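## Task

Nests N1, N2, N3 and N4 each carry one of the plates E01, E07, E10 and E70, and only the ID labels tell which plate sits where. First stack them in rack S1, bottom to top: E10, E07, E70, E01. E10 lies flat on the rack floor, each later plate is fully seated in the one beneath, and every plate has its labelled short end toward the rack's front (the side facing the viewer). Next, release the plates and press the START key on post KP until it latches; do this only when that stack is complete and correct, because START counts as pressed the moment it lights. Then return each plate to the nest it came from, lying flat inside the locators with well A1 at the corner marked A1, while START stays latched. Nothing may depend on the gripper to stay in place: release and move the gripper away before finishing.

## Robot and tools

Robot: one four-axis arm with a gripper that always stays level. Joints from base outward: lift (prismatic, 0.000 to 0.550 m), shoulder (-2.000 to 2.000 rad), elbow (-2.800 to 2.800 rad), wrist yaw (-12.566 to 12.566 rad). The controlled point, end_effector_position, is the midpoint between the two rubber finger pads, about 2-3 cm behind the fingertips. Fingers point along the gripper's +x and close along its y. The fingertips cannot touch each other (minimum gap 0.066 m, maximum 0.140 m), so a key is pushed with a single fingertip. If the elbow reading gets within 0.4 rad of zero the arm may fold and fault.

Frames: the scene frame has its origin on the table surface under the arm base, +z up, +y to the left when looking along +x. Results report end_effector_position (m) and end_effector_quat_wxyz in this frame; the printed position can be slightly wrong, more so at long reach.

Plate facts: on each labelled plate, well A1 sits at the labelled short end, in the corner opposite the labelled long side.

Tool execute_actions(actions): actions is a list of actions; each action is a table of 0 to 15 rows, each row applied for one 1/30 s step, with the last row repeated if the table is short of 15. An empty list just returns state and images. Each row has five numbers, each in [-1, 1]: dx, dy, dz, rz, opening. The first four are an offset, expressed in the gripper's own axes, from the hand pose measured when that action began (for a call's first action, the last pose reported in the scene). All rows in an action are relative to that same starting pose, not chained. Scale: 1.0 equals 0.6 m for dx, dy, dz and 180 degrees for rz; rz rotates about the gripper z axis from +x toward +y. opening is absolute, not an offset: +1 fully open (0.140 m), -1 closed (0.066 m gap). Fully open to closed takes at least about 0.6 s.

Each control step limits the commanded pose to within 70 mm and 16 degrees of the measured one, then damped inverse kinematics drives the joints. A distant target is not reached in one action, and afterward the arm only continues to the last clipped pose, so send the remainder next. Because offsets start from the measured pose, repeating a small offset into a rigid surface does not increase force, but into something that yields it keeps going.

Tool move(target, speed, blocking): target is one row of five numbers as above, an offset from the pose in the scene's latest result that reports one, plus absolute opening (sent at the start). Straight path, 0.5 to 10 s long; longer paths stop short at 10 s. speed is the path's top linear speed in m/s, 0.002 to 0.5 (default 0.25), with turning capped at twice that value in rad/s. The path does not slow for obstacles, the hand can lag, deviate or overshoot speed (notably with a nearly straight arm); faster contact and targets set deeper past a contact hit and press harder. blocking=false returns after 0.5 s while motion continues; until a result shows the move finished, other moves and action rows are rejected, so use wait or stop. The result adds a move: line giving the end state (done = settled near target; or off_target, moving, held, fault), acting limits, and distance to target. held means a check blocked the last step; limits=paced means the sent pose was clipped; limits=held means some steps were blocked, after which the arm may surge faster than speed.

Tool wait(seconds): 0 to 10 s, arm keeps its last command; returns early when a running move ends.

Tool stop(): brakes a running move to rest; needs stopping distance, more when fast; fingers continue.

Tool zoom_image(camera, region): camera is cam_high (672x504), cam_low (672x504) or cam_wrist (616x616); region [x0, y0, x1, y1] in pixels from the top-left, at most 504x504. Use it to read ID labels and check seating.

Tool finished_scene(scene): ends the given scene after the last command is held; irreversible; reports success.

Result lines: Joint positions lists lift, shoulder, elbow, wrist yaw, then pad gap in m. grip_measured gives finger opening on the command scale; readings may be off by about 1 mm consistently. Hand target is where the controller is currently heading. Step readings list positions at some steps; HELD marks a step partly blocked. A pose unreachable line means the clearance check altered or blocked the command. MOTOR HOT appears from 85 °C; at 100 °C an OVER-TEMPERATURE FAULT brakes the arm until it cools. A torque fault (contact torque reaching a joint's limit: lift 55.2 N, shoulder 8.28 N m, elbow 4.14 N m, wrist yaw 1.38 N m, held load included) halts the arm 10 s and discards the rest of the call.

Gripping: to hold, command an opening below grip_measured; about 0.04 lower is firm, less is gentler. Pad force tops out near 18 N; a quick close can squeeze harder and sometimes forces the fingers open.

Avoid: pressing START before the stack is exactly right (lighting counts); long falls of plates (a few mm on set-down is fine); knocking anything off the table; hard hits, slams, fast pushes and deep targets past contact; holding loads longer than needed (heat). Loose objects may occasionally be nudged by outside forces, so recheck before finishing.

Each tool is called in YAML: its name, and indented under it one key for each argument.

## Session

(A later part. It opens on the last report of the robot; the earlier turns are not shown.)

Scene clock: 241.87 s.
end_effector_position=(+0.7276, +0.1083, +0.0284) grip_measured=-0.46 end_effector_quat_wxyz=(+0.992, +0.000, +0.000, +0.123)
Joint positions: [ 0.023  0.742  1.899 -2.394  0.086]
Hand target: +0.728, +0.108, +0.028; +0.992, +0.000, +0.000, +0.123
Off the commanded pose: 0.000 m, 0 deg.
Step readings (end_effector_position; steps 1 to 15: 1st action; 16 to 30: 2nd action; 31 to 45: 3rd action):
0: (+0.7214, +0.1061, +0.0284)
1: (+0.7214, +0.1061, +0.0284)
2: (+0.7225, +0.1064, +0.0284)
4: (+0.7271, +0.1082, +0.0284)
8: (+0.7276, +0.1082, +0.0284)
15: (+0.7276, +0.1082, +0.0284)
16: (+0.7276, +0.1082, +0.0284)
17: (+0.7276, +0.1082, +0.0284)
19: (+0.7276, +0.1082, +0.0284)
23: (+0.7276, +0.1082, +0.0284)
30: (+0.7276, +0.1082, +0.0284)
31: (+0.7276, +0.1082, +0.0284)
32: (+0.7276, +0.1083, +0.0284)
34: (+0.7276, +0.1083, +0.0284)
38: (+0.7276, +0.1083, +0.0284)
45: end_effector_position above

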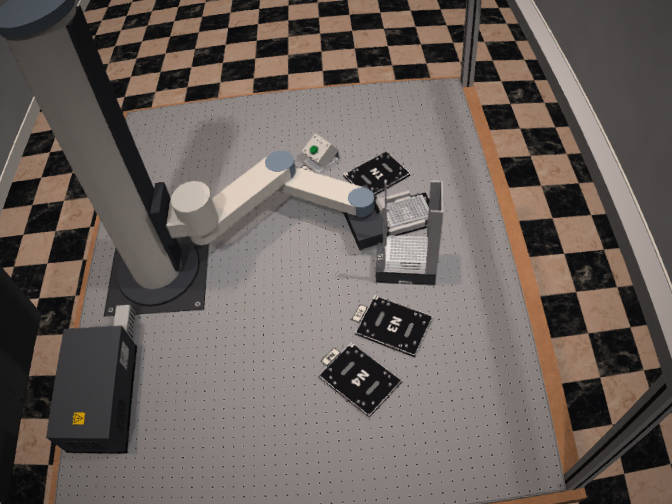

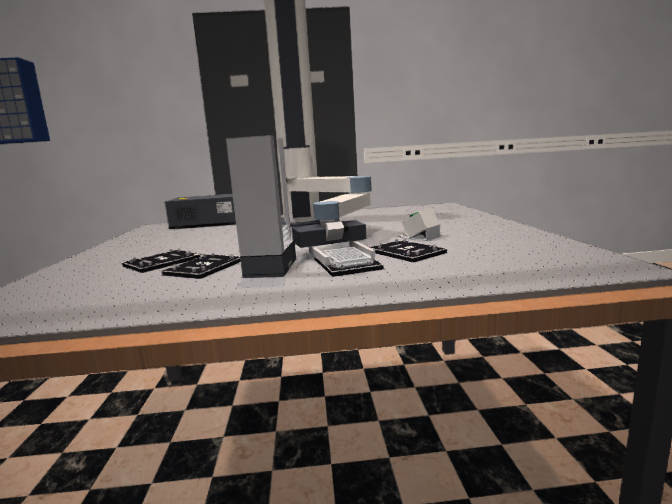

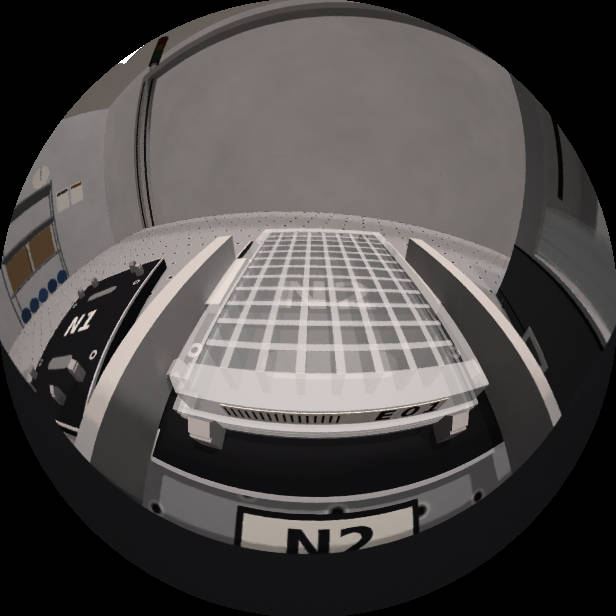

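move:
  target: [0.002,0,-0.004,0,0]
  speed: 0.005

move:
  target: [-0.05,0,0.03,0,0]
  speed: 0.05

zoom_image:
  camera: "cam_low"
  region: [350,180,470,260]

Scene clock: 310.90 s.
end_effector_position=(+0.5045, +0.2772, +0.0796) grip_measured=+0.00 end_effector_quat_wxyz=(+0.916, +0.000, +0.000, +0.400)
Joint positions: [ 0.075  1.505  1.184 -1.866  0.103]
Hand target: +0.505, +0.277, +0.079; +0.916, +0.000, +0.000, +0.400
Off the commanded pose: 0.001 m, 0 deg.
move: done

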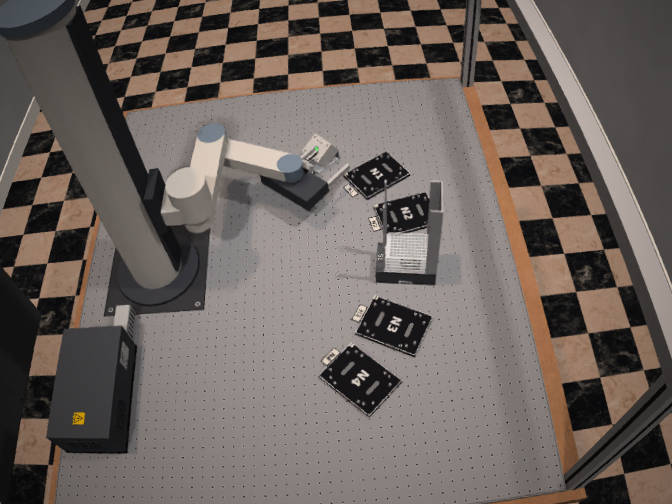

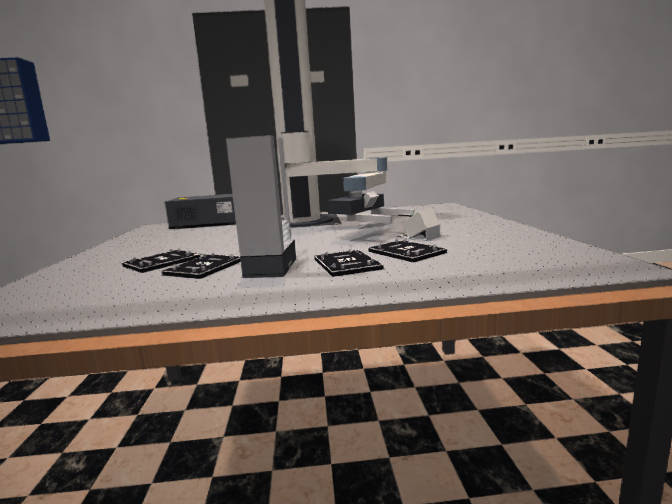

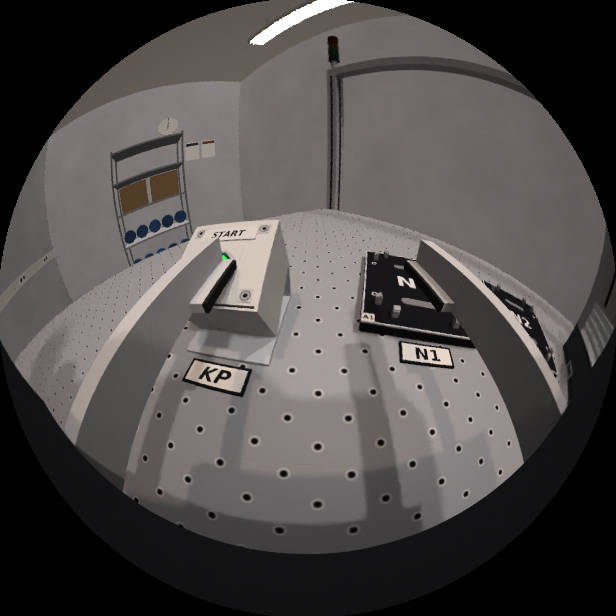

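Scene clock: 311.87 s.
end_effector_position=(+0.4841, +0.2551, +0.0976) grip_measured=+0.00 end_effector_quat_wxyz=(+0.917, +0.000, +0.000, +0.400)
Joint positions: [ 0.093  1.533  1.049 -1.759  0.103]
Hand target: +0.484, +0.255, +0.098; +0.916, +0.000, +0.000, +0.400
Off the commanded pose: 0.000 m, 0 deg.
move: done

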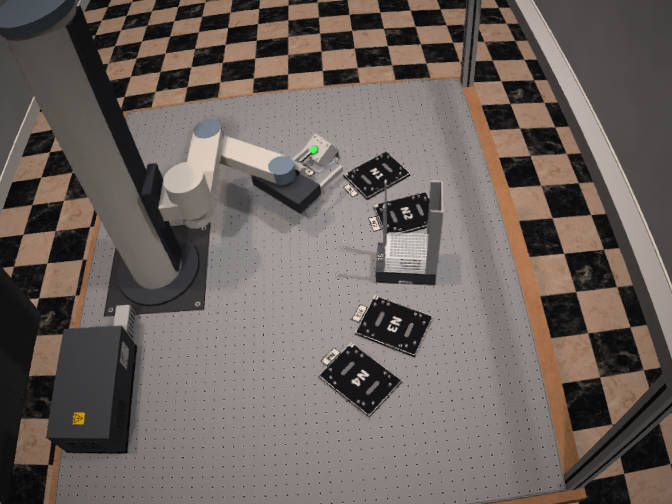

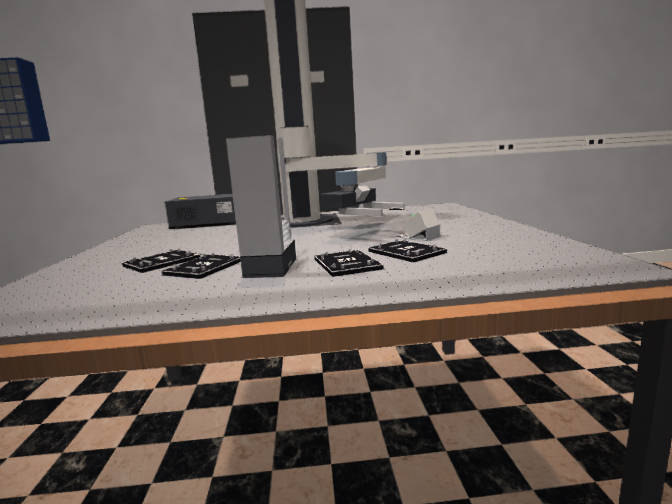

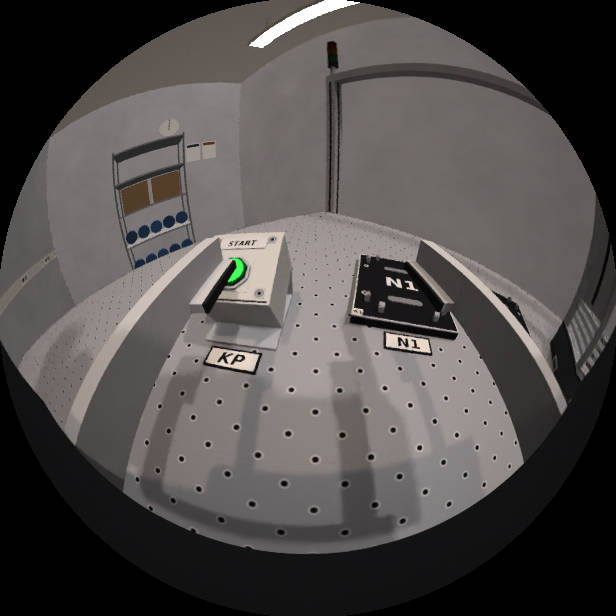

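Region (350, 180, 470, 260) of cam_low's 672x504 image, scaled by 4.200, with more detail than that image has.

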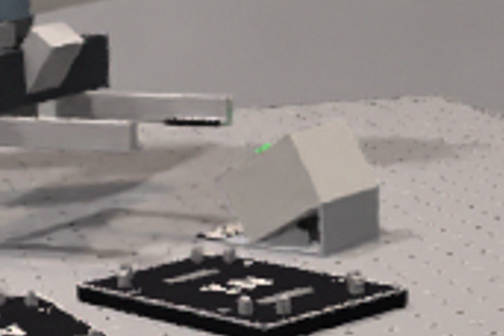

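move:
  target: [-0.2928,-0.4532,0.0188,-0.3034,0]
  speed: 0.3

move:
  target: [0.25,0,0,0,0]
  speed: 0.12

Scene clock: 318.30 s.
end_effector_position=(+0.5639, -0.0588, +0.1089) grip_measured=+0.00 end_effector_quat_wxyz=(+0.998, +0.000, +0.000, -0.065)
Joint positions: [ 0.104  0.768  1.007 -1.905  0.103]
Hand target: +0.564, -0.059, +0.109; +0.998, +0.000, +0.000, -0.065
Off the commanded pose: 0.000 m, 0 deg.
move: done

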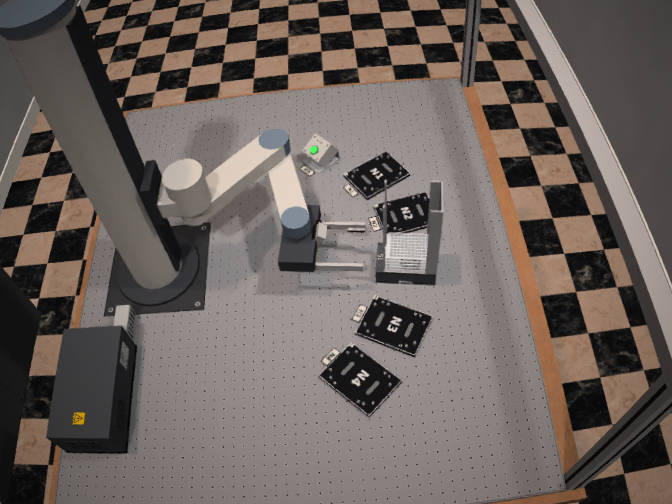

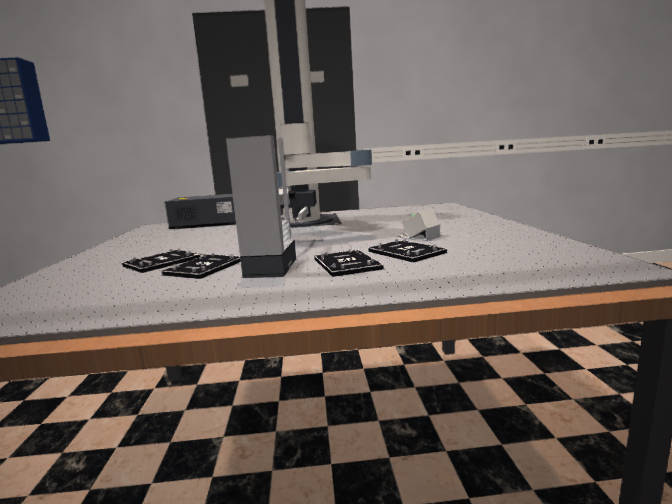

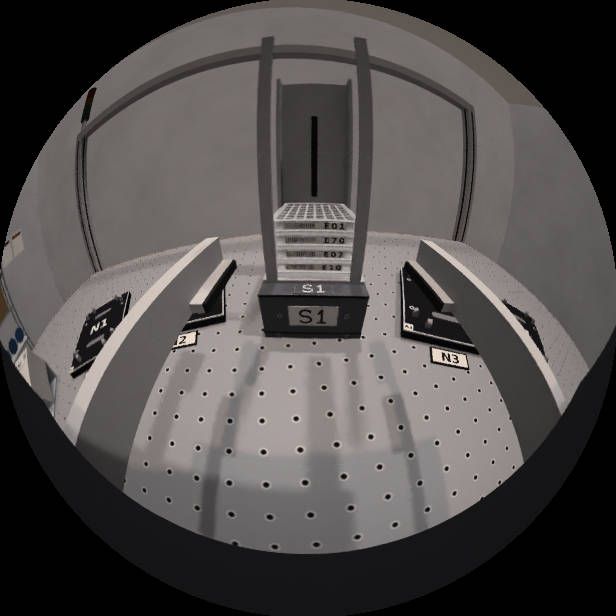

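Scene clock: 319.87 s.
end_effector_position=(+0.7126, -0.0783, +0.1089) grip_measured=+0.00 end_effector_quat_wxyz=(+0.998, +0.000, +0.000, -0.065)
Joint positions: [ 0.104  0.473  1.77  -2.374  0.103]
Hand target: +0.713, -0.078, +0.109; +0.998, +0.000, +0.000, -0.065
Off the commanded pose: 0.000 m, 0 deg.
move: done

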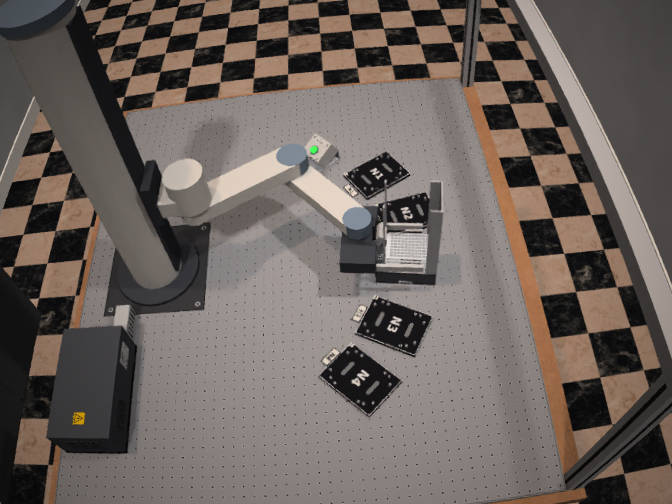

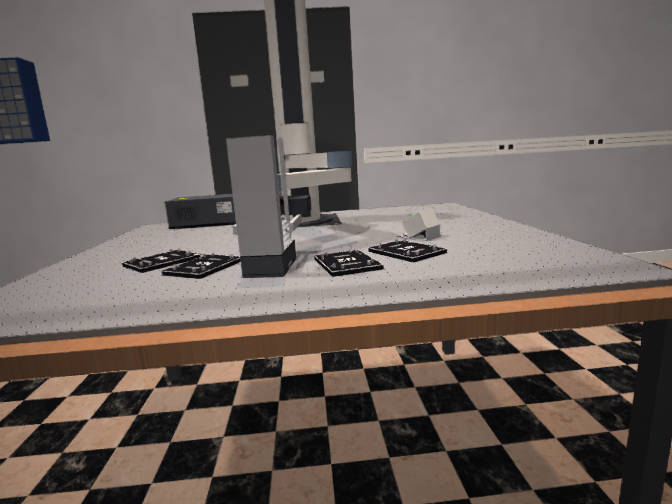

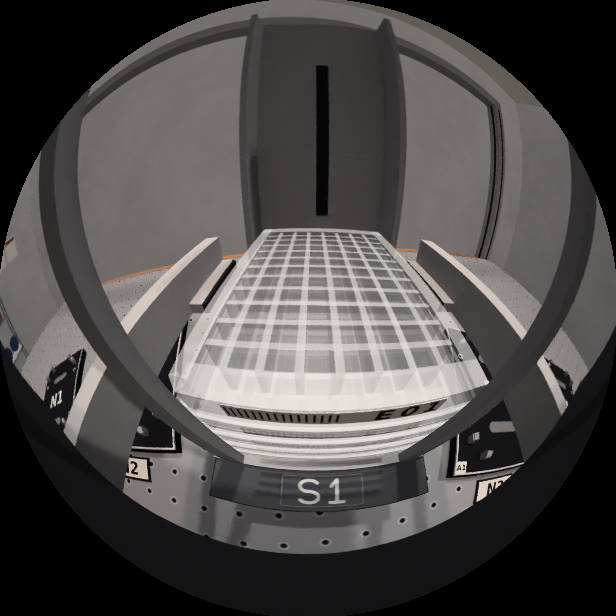

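execute_actions:
  actions:
    - [[0,0.0004,0,0,-0.4]]
    - [[0,0,0,0,-0.44],[0,0,0,0,-0.44],[0,0,0,0,-0.45],[0,0,0,0,-0.47],[0,0,0,0,-0.5]]
    - [[0,0,0.005,0,-0.5],[0,0,0.01,0,-0.5],[0,0,0.015,0,-0.5],[0,0,0.02,0,-0.5]]

Scene clock: 325.07 s.
end_effector_position=(+0.7126, -0.0781, +0.1209) grip_measured=-0.46 end_effector_quat_wxyz=(+0.998, +0.000, +0.000, -0.065)
Joint positions: [ 0.116  0.474  1.77  -2.374  0.086]
Hand target: +0.713, -0.078, +0.121; +0.998, +0.000, +0.000, -0.065
Off the commanded pose: 0.000 m, 0 deg.
Step readings (end_effector_position; steps 1 to 15: 1st action; 16 to 30: 2nd action; 31 to 45: 3rd action):
0: (+0.7126, -0.0783, +0.1089)
1: (+0.7126, -0.0783, +0.1089)
2: (+0.7126, -0.0781, +0.1089)
4: (+0.7126, -0.0781, +0.1089)
8: (+0.7126, -0.0781, +0.1089)
15: (+0.7126, -0.0781, +0.1089)
16: (+0.7126, -0.0781, +0.1089)
17: (+0.7126, -0.0781, +0.1089)
19: (+0.7126, -0.0781, +0.1089)
23: (+0.7126, -0.0781, +0.1089)
30: (+0.7126, -0.0781, +0.1089)
31: (+0.7126, -0.0781, +0.1089)
32: (+0.7126, -0.0781, +0.1097)
34: (+0.7126, -0.0781, +0.1154)
38: (+0.7126, -0.0781, +0.1210)
45: end_effector_position above

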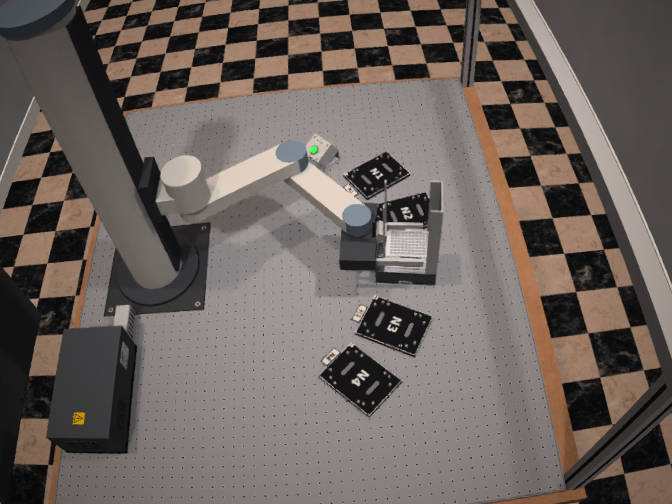

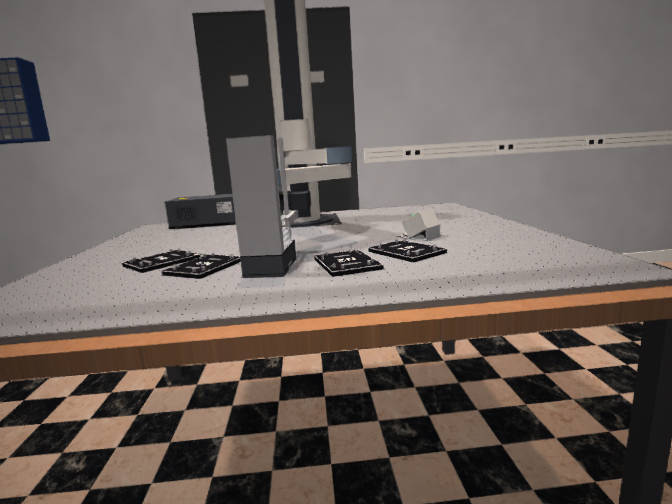

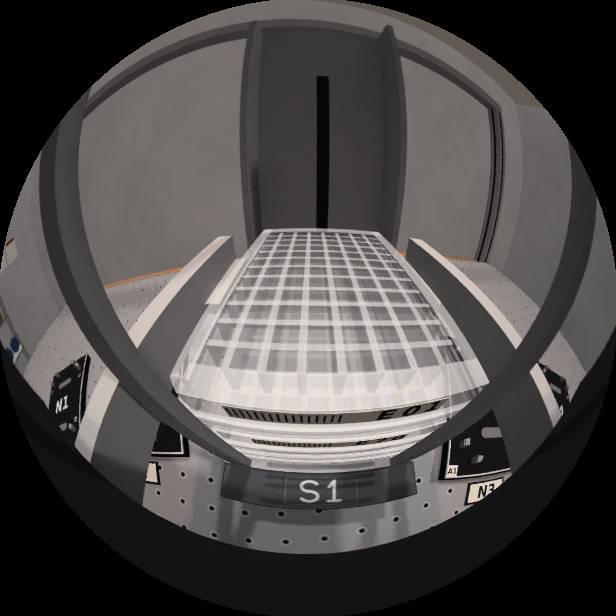

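move:
  target: [0,0,0.355,0,-0.5]
  speed: 0.2

move:
  target: [-0.0157,0.3113,0,0.12,-0.5]

move:
  target: [0,0,-0.485,0,-0.5]
  speed: 0.3

Scene clock: 330.30 s.
end_effector_position=(+0.7126, -0.0780, +0.3340) grip_measured=-0.46 end_effector_quat_wxyz=(+0.998, +0.000, +0.000, -0.065)
Joint positions: [ 0.329  0.474  1.77  -2.374  0.086]
Hand target: +0.713, -0.078, +0.334; +0.998, +0.000, +0.000, -0.065
Off the commanded pose: 0.000 m, 0 deg.
move: done

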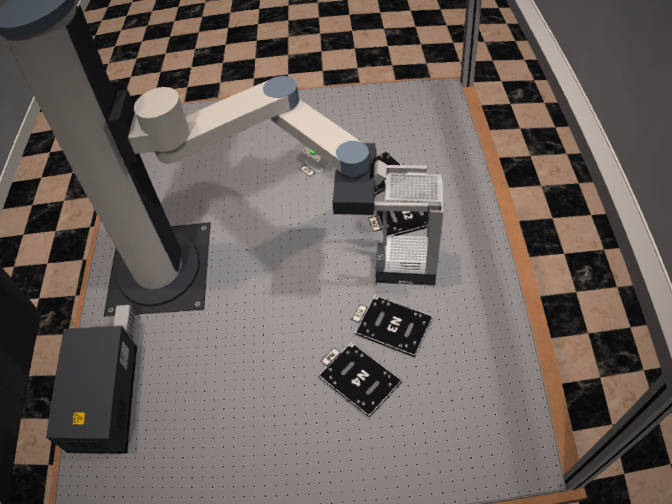

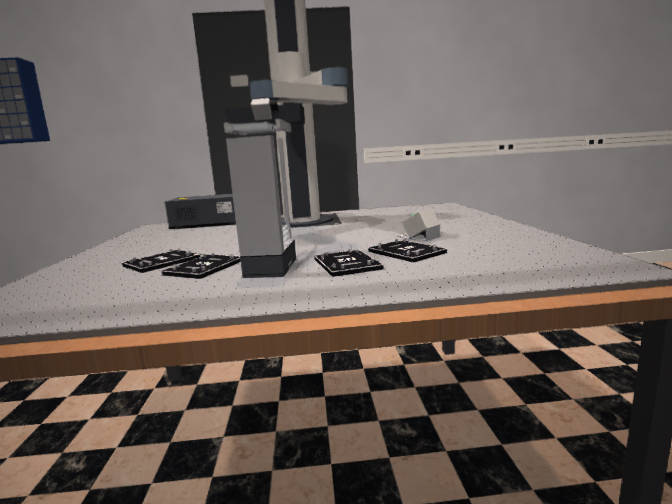

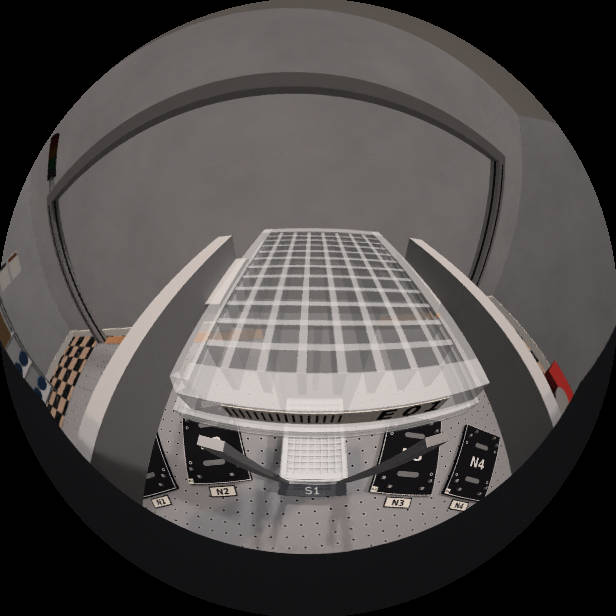

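Scene clock: 331.40 s.
end_effector_position=(+0.7275, +0.1086, +0.3340) grip_measured=-0.46 end_effector_quat_wxyz=(+0.992, +0.000, +0.000, +0.124)
Joint positions: [ 0.329  0.743  1.898 -2.393  0.086]
Hand target: +0.728, +0.108, +0.334; +0.992, +0.000, +0.000, +0.123
Off the commanded pose: 0.000 m, 0 deg.
move: done

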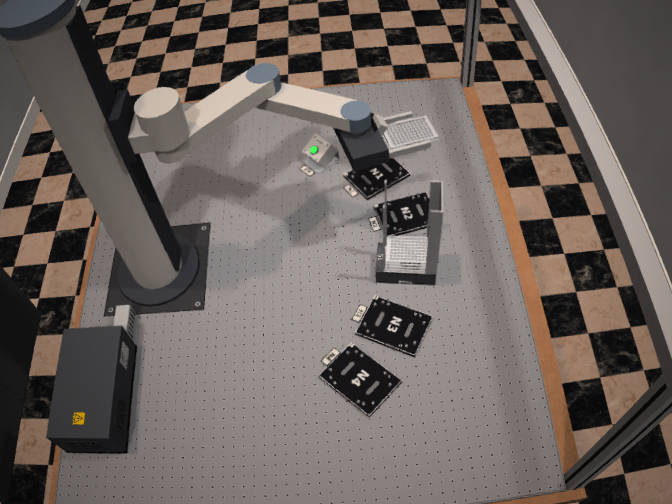

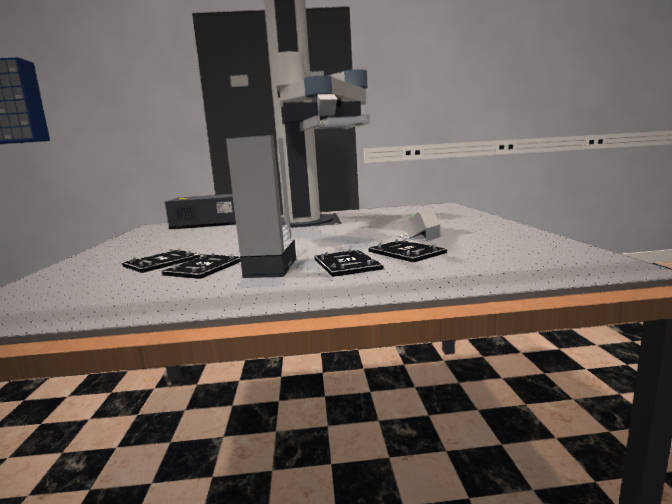

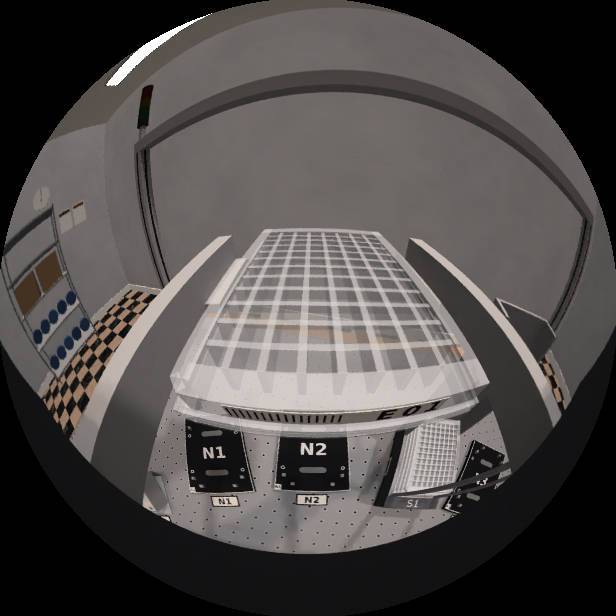

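Scene clock: 332.83 s.
end_effector_position=(+0.7275, +0.1086, +0.0429) grip_measured=-0.46 end_effector_quat_wxyz=(+0.992, +0.000, +0.000, +0.124)
Joint positions: [ 0.038  0.743  1.898 -2.393  0.086]
Hand target: +0.728, +0.109, +0.043; +0.992, +0.000, +0.000, +0.124
Off the commanded pose: 0.000 m, 0 deg.
move: done

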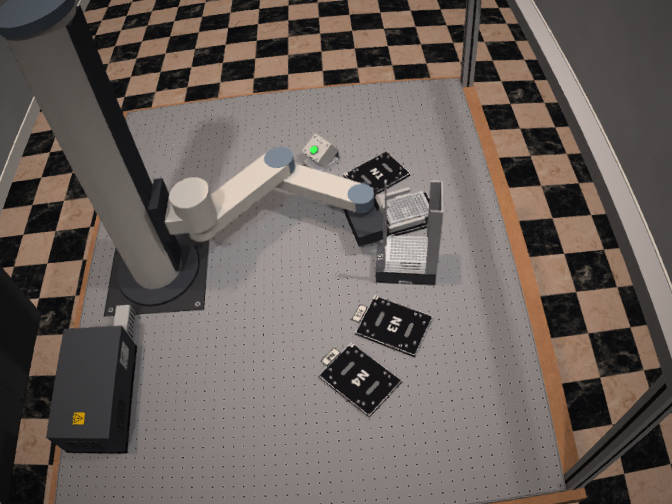

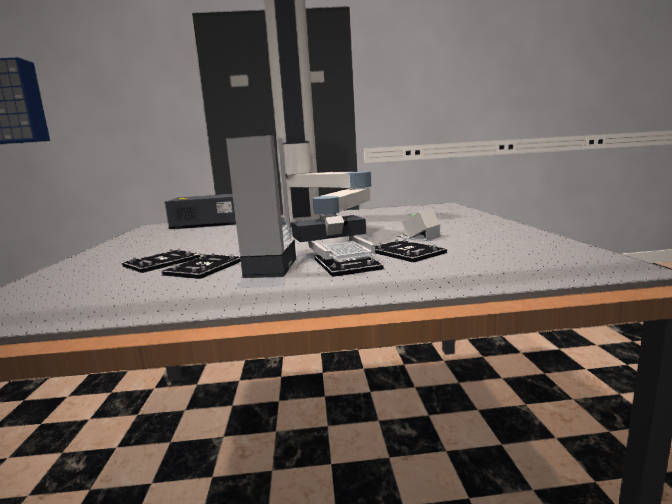

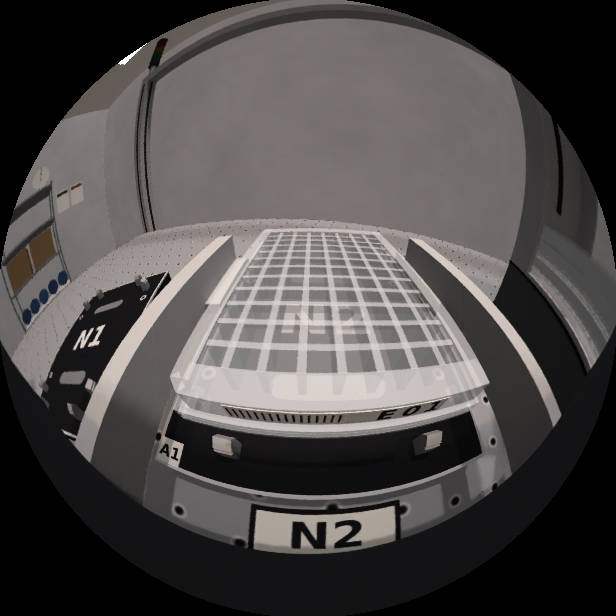

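move:
  target: [0,-0.0005,-0.0237,0,-0.5]
  speed: 0.012

Scene clock: 336.37 s.
end_effector_position=(+0.7276, +0.1084, +0.0288) grip_measured=-0.46 end_effector_quat_wxyz=(+0.992, +0.000, +0.000, +0.123)
Joint positions: [ 0.024  0.743  1.898 -2.394  0.086]
Hand target: +0.728, +0.108, +0.029; +0.992, +0.000, +0.000, +0.124
Off the commanded pose: 0.000 m, 0 deg.
move: done

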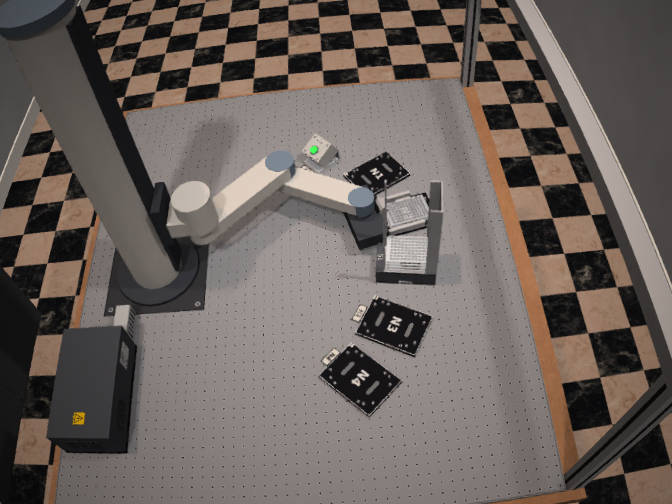

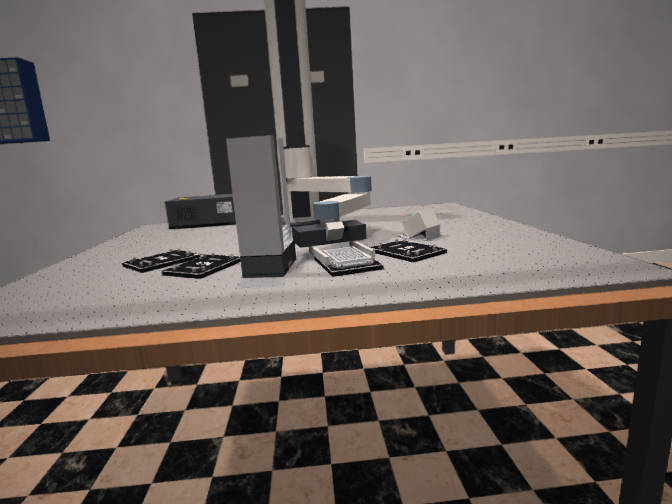

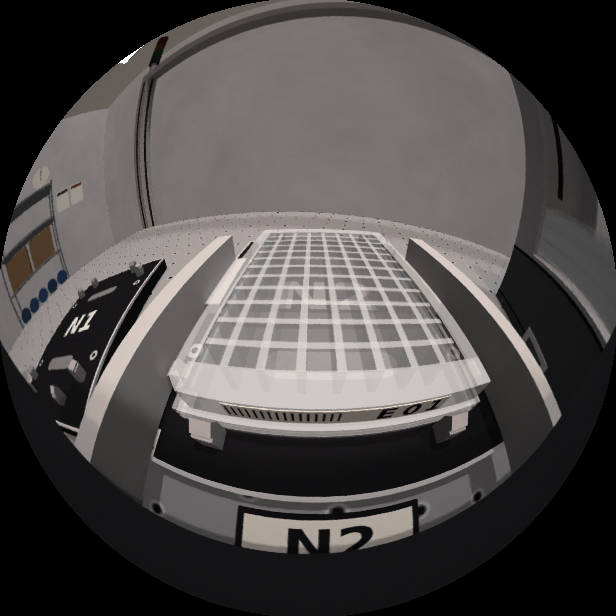

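execute_actions:
  actions:
    - [[0,0,0,0,0]]
    - [[0,0,0.03,0,0]]

move:
  target: [-0.3,0,0.0813,0,0]

zoom_image:
  camera: "cam_low"
  region: [300,230,400,290]

move:
  target: [-0.032,-0.2037,0,-0.12,0]

move:
  target: [0.25,0,0,0,0]
  speed: 0.15

Scene clock: 343.07 s.
end_effector_position=(+0.7276, +0.1085, +0.0468) grip_measured=+0.00 end_effector_quat_wxyz=(+0.992, +0.000, +0.000, +0.123)
Joint positions: [ 0.042  0.743  1.898 -2.394  0.103]
Hand target: +0.728, +0.108, +0.047; +0.992, +0.000, +0.000, +0.123
Off the commanded pose: 0.000 m, 0 deg.
Step readings (end_effector_position; steps 1 to 15: 1st action; 16 to 30: 2nd action):
0: (+0.7276, +0.1084, +0.0288)
1: (+0.7276, +0.1084, +0.0288)
2: (+0.7276, +0.1084, +0.0288)
4: (+0.7276, +0.1085, +0.0288)
8: (+0.7276, +0.1085, +0.0288)
15: (+0.7276, +0.1085, +0.0288)
16: (+0.7276, +0.1085, +0.0288)
17: (+0.7276, +0.1085, +0.0296)
19: (+0.7276, +0.1085, +0.0367)
23: (+0.7276, +0.1085, +0.0470)
30: end_effector_position above

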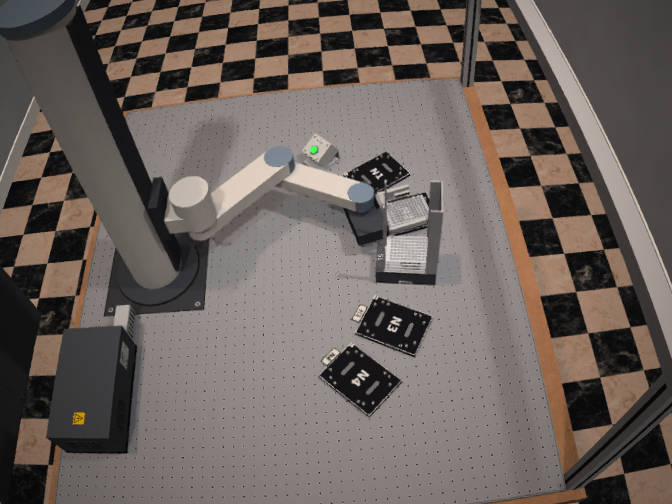

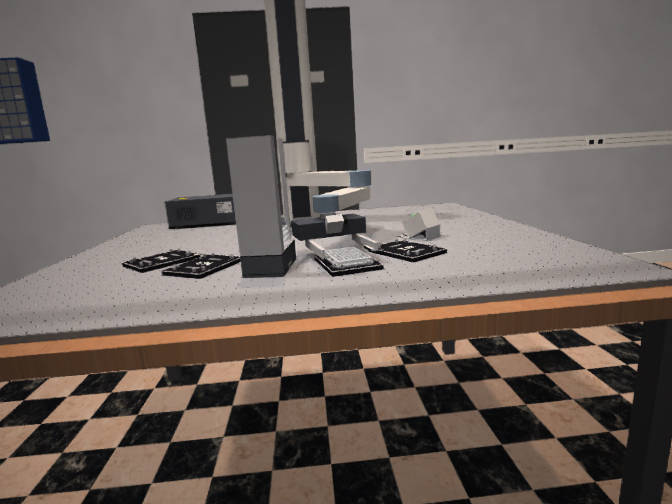

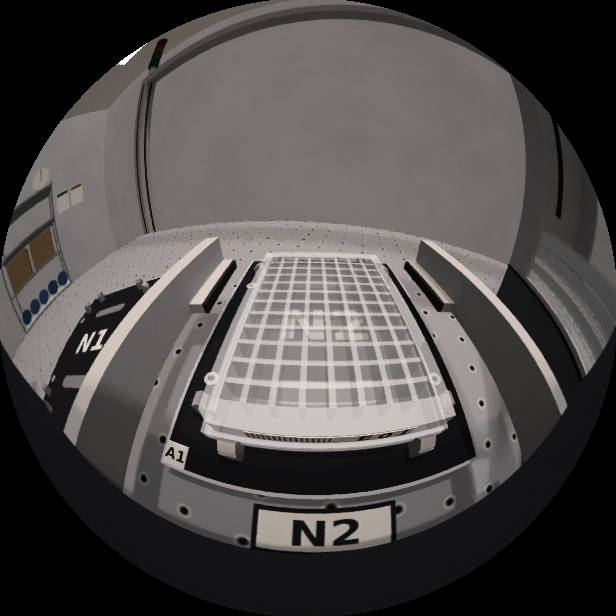

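Scene clock: 344.23 s.
end_effector_position=(+0.5530, +0.0644, +0.0956) grip_measured=+0.00 end_effector_quat_wxyz=(+0.992, +0.000, +0.000, +0.123)
Joint positions: [ 0.091  1.066  0.966 -1.786  0.103]
Hand target: +0.553, +0.064, +0.096; +0.992, +0.000, +0.000, +0.123
Off the commanded pose: 0.000 m, 0 deg.
move: done

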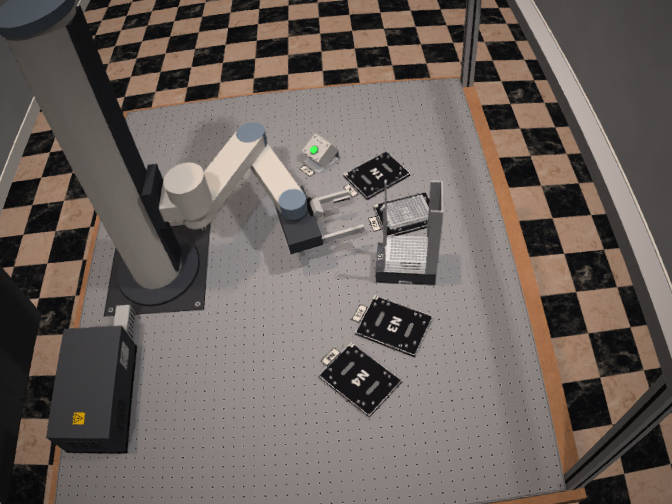

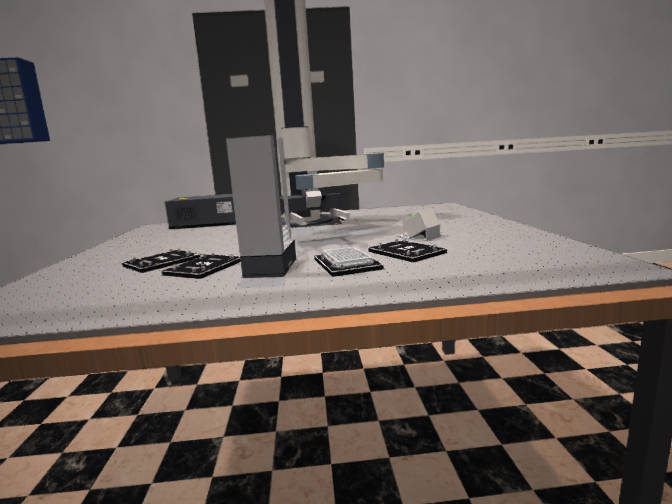

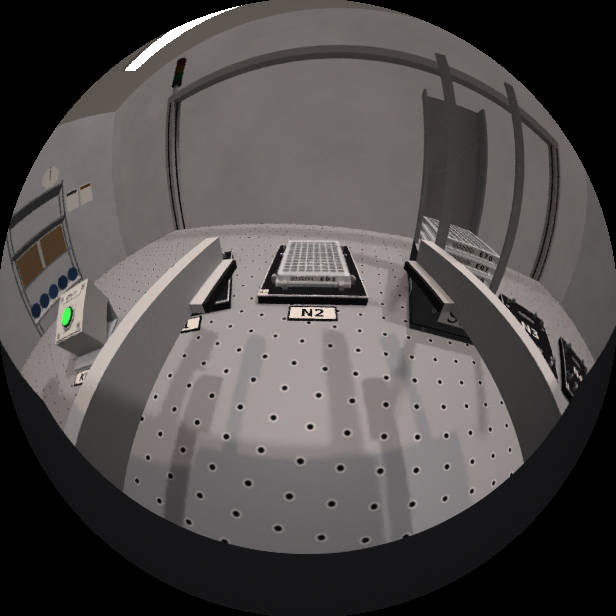

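Region (300, 230, 400, 290) of cam_low's 672x504 image, scaled by 5.040, with more detail than that image has; it fills the top 302 rows of this view, and the rest is white.

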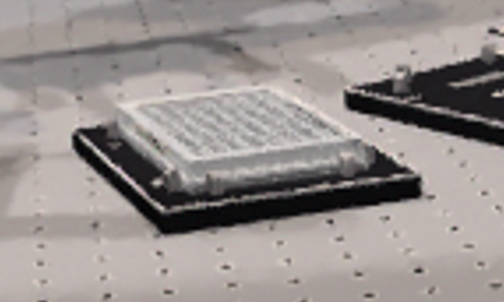

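Scene clock: 345.33 s.
end_effector_position=(+0.5642, -0.0589, +0.0956) grip_measured=+0.00 end_effector_quat_wxyz=(+0.998, +0.000, +0.000, -0.065)
Joint positions: [ 0.091  0.767  1.008 -1.906  0.103]
Hand target: +0.564, -0.059, +0.096; +0.998, +0.000, +0.000, -0.065
Off the commanded pose: 0.000 m, 0 deg.
move: done

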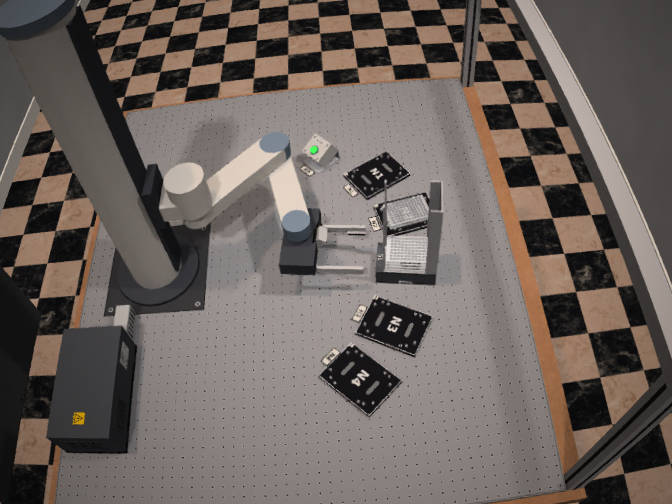

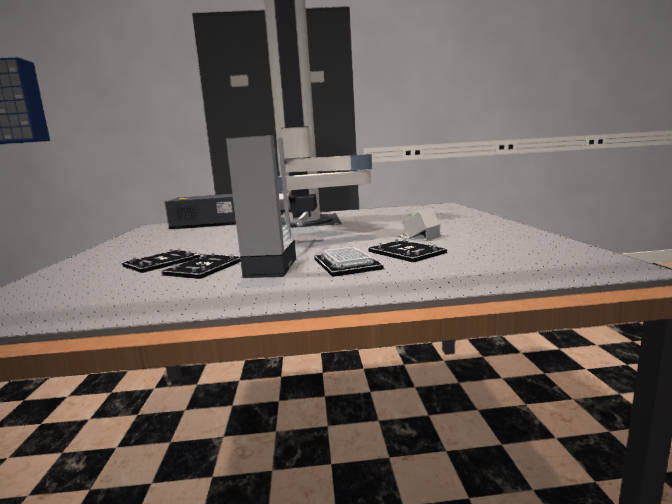

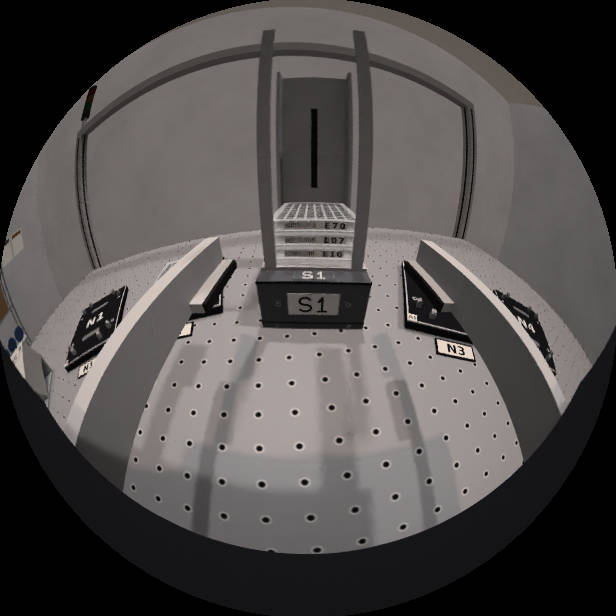

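Scene clock: 346.67 s.
end_effector_position=(+0.7129, -0.0785, +0.0956) grip_measured=+0.00 end_effector_quat_wxyz=(+0.998, +0.000, +0.000, -0.065)
Joint positions: [ 0.091  0.472  1.772 -2.374  0.103]
Hand target: +0.713, -0.078, +0.096; +0.998, +0.000, +0.000, -0.065
Off the commanded pose: 0.000 m, 0 deg.
move: done

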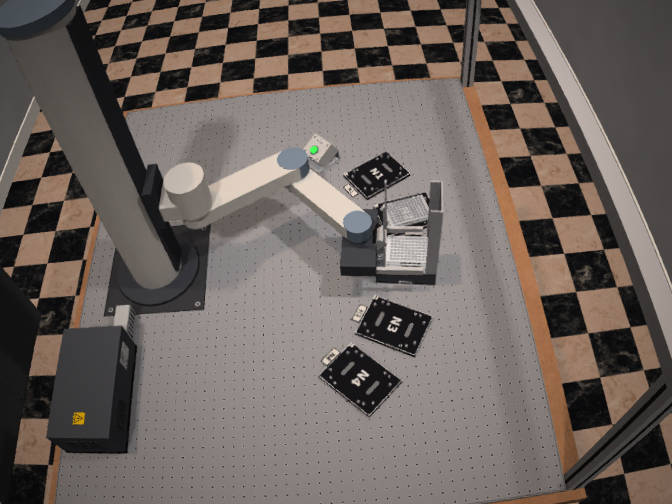

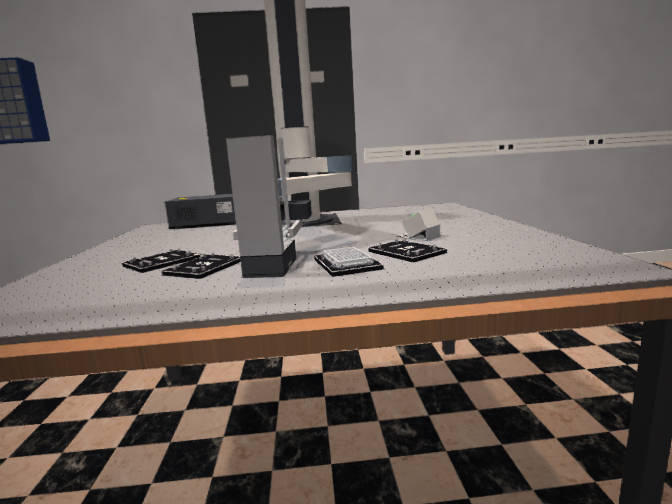

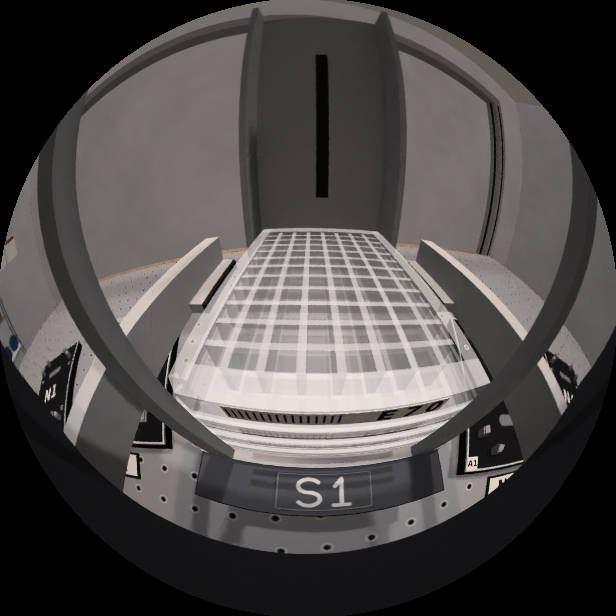

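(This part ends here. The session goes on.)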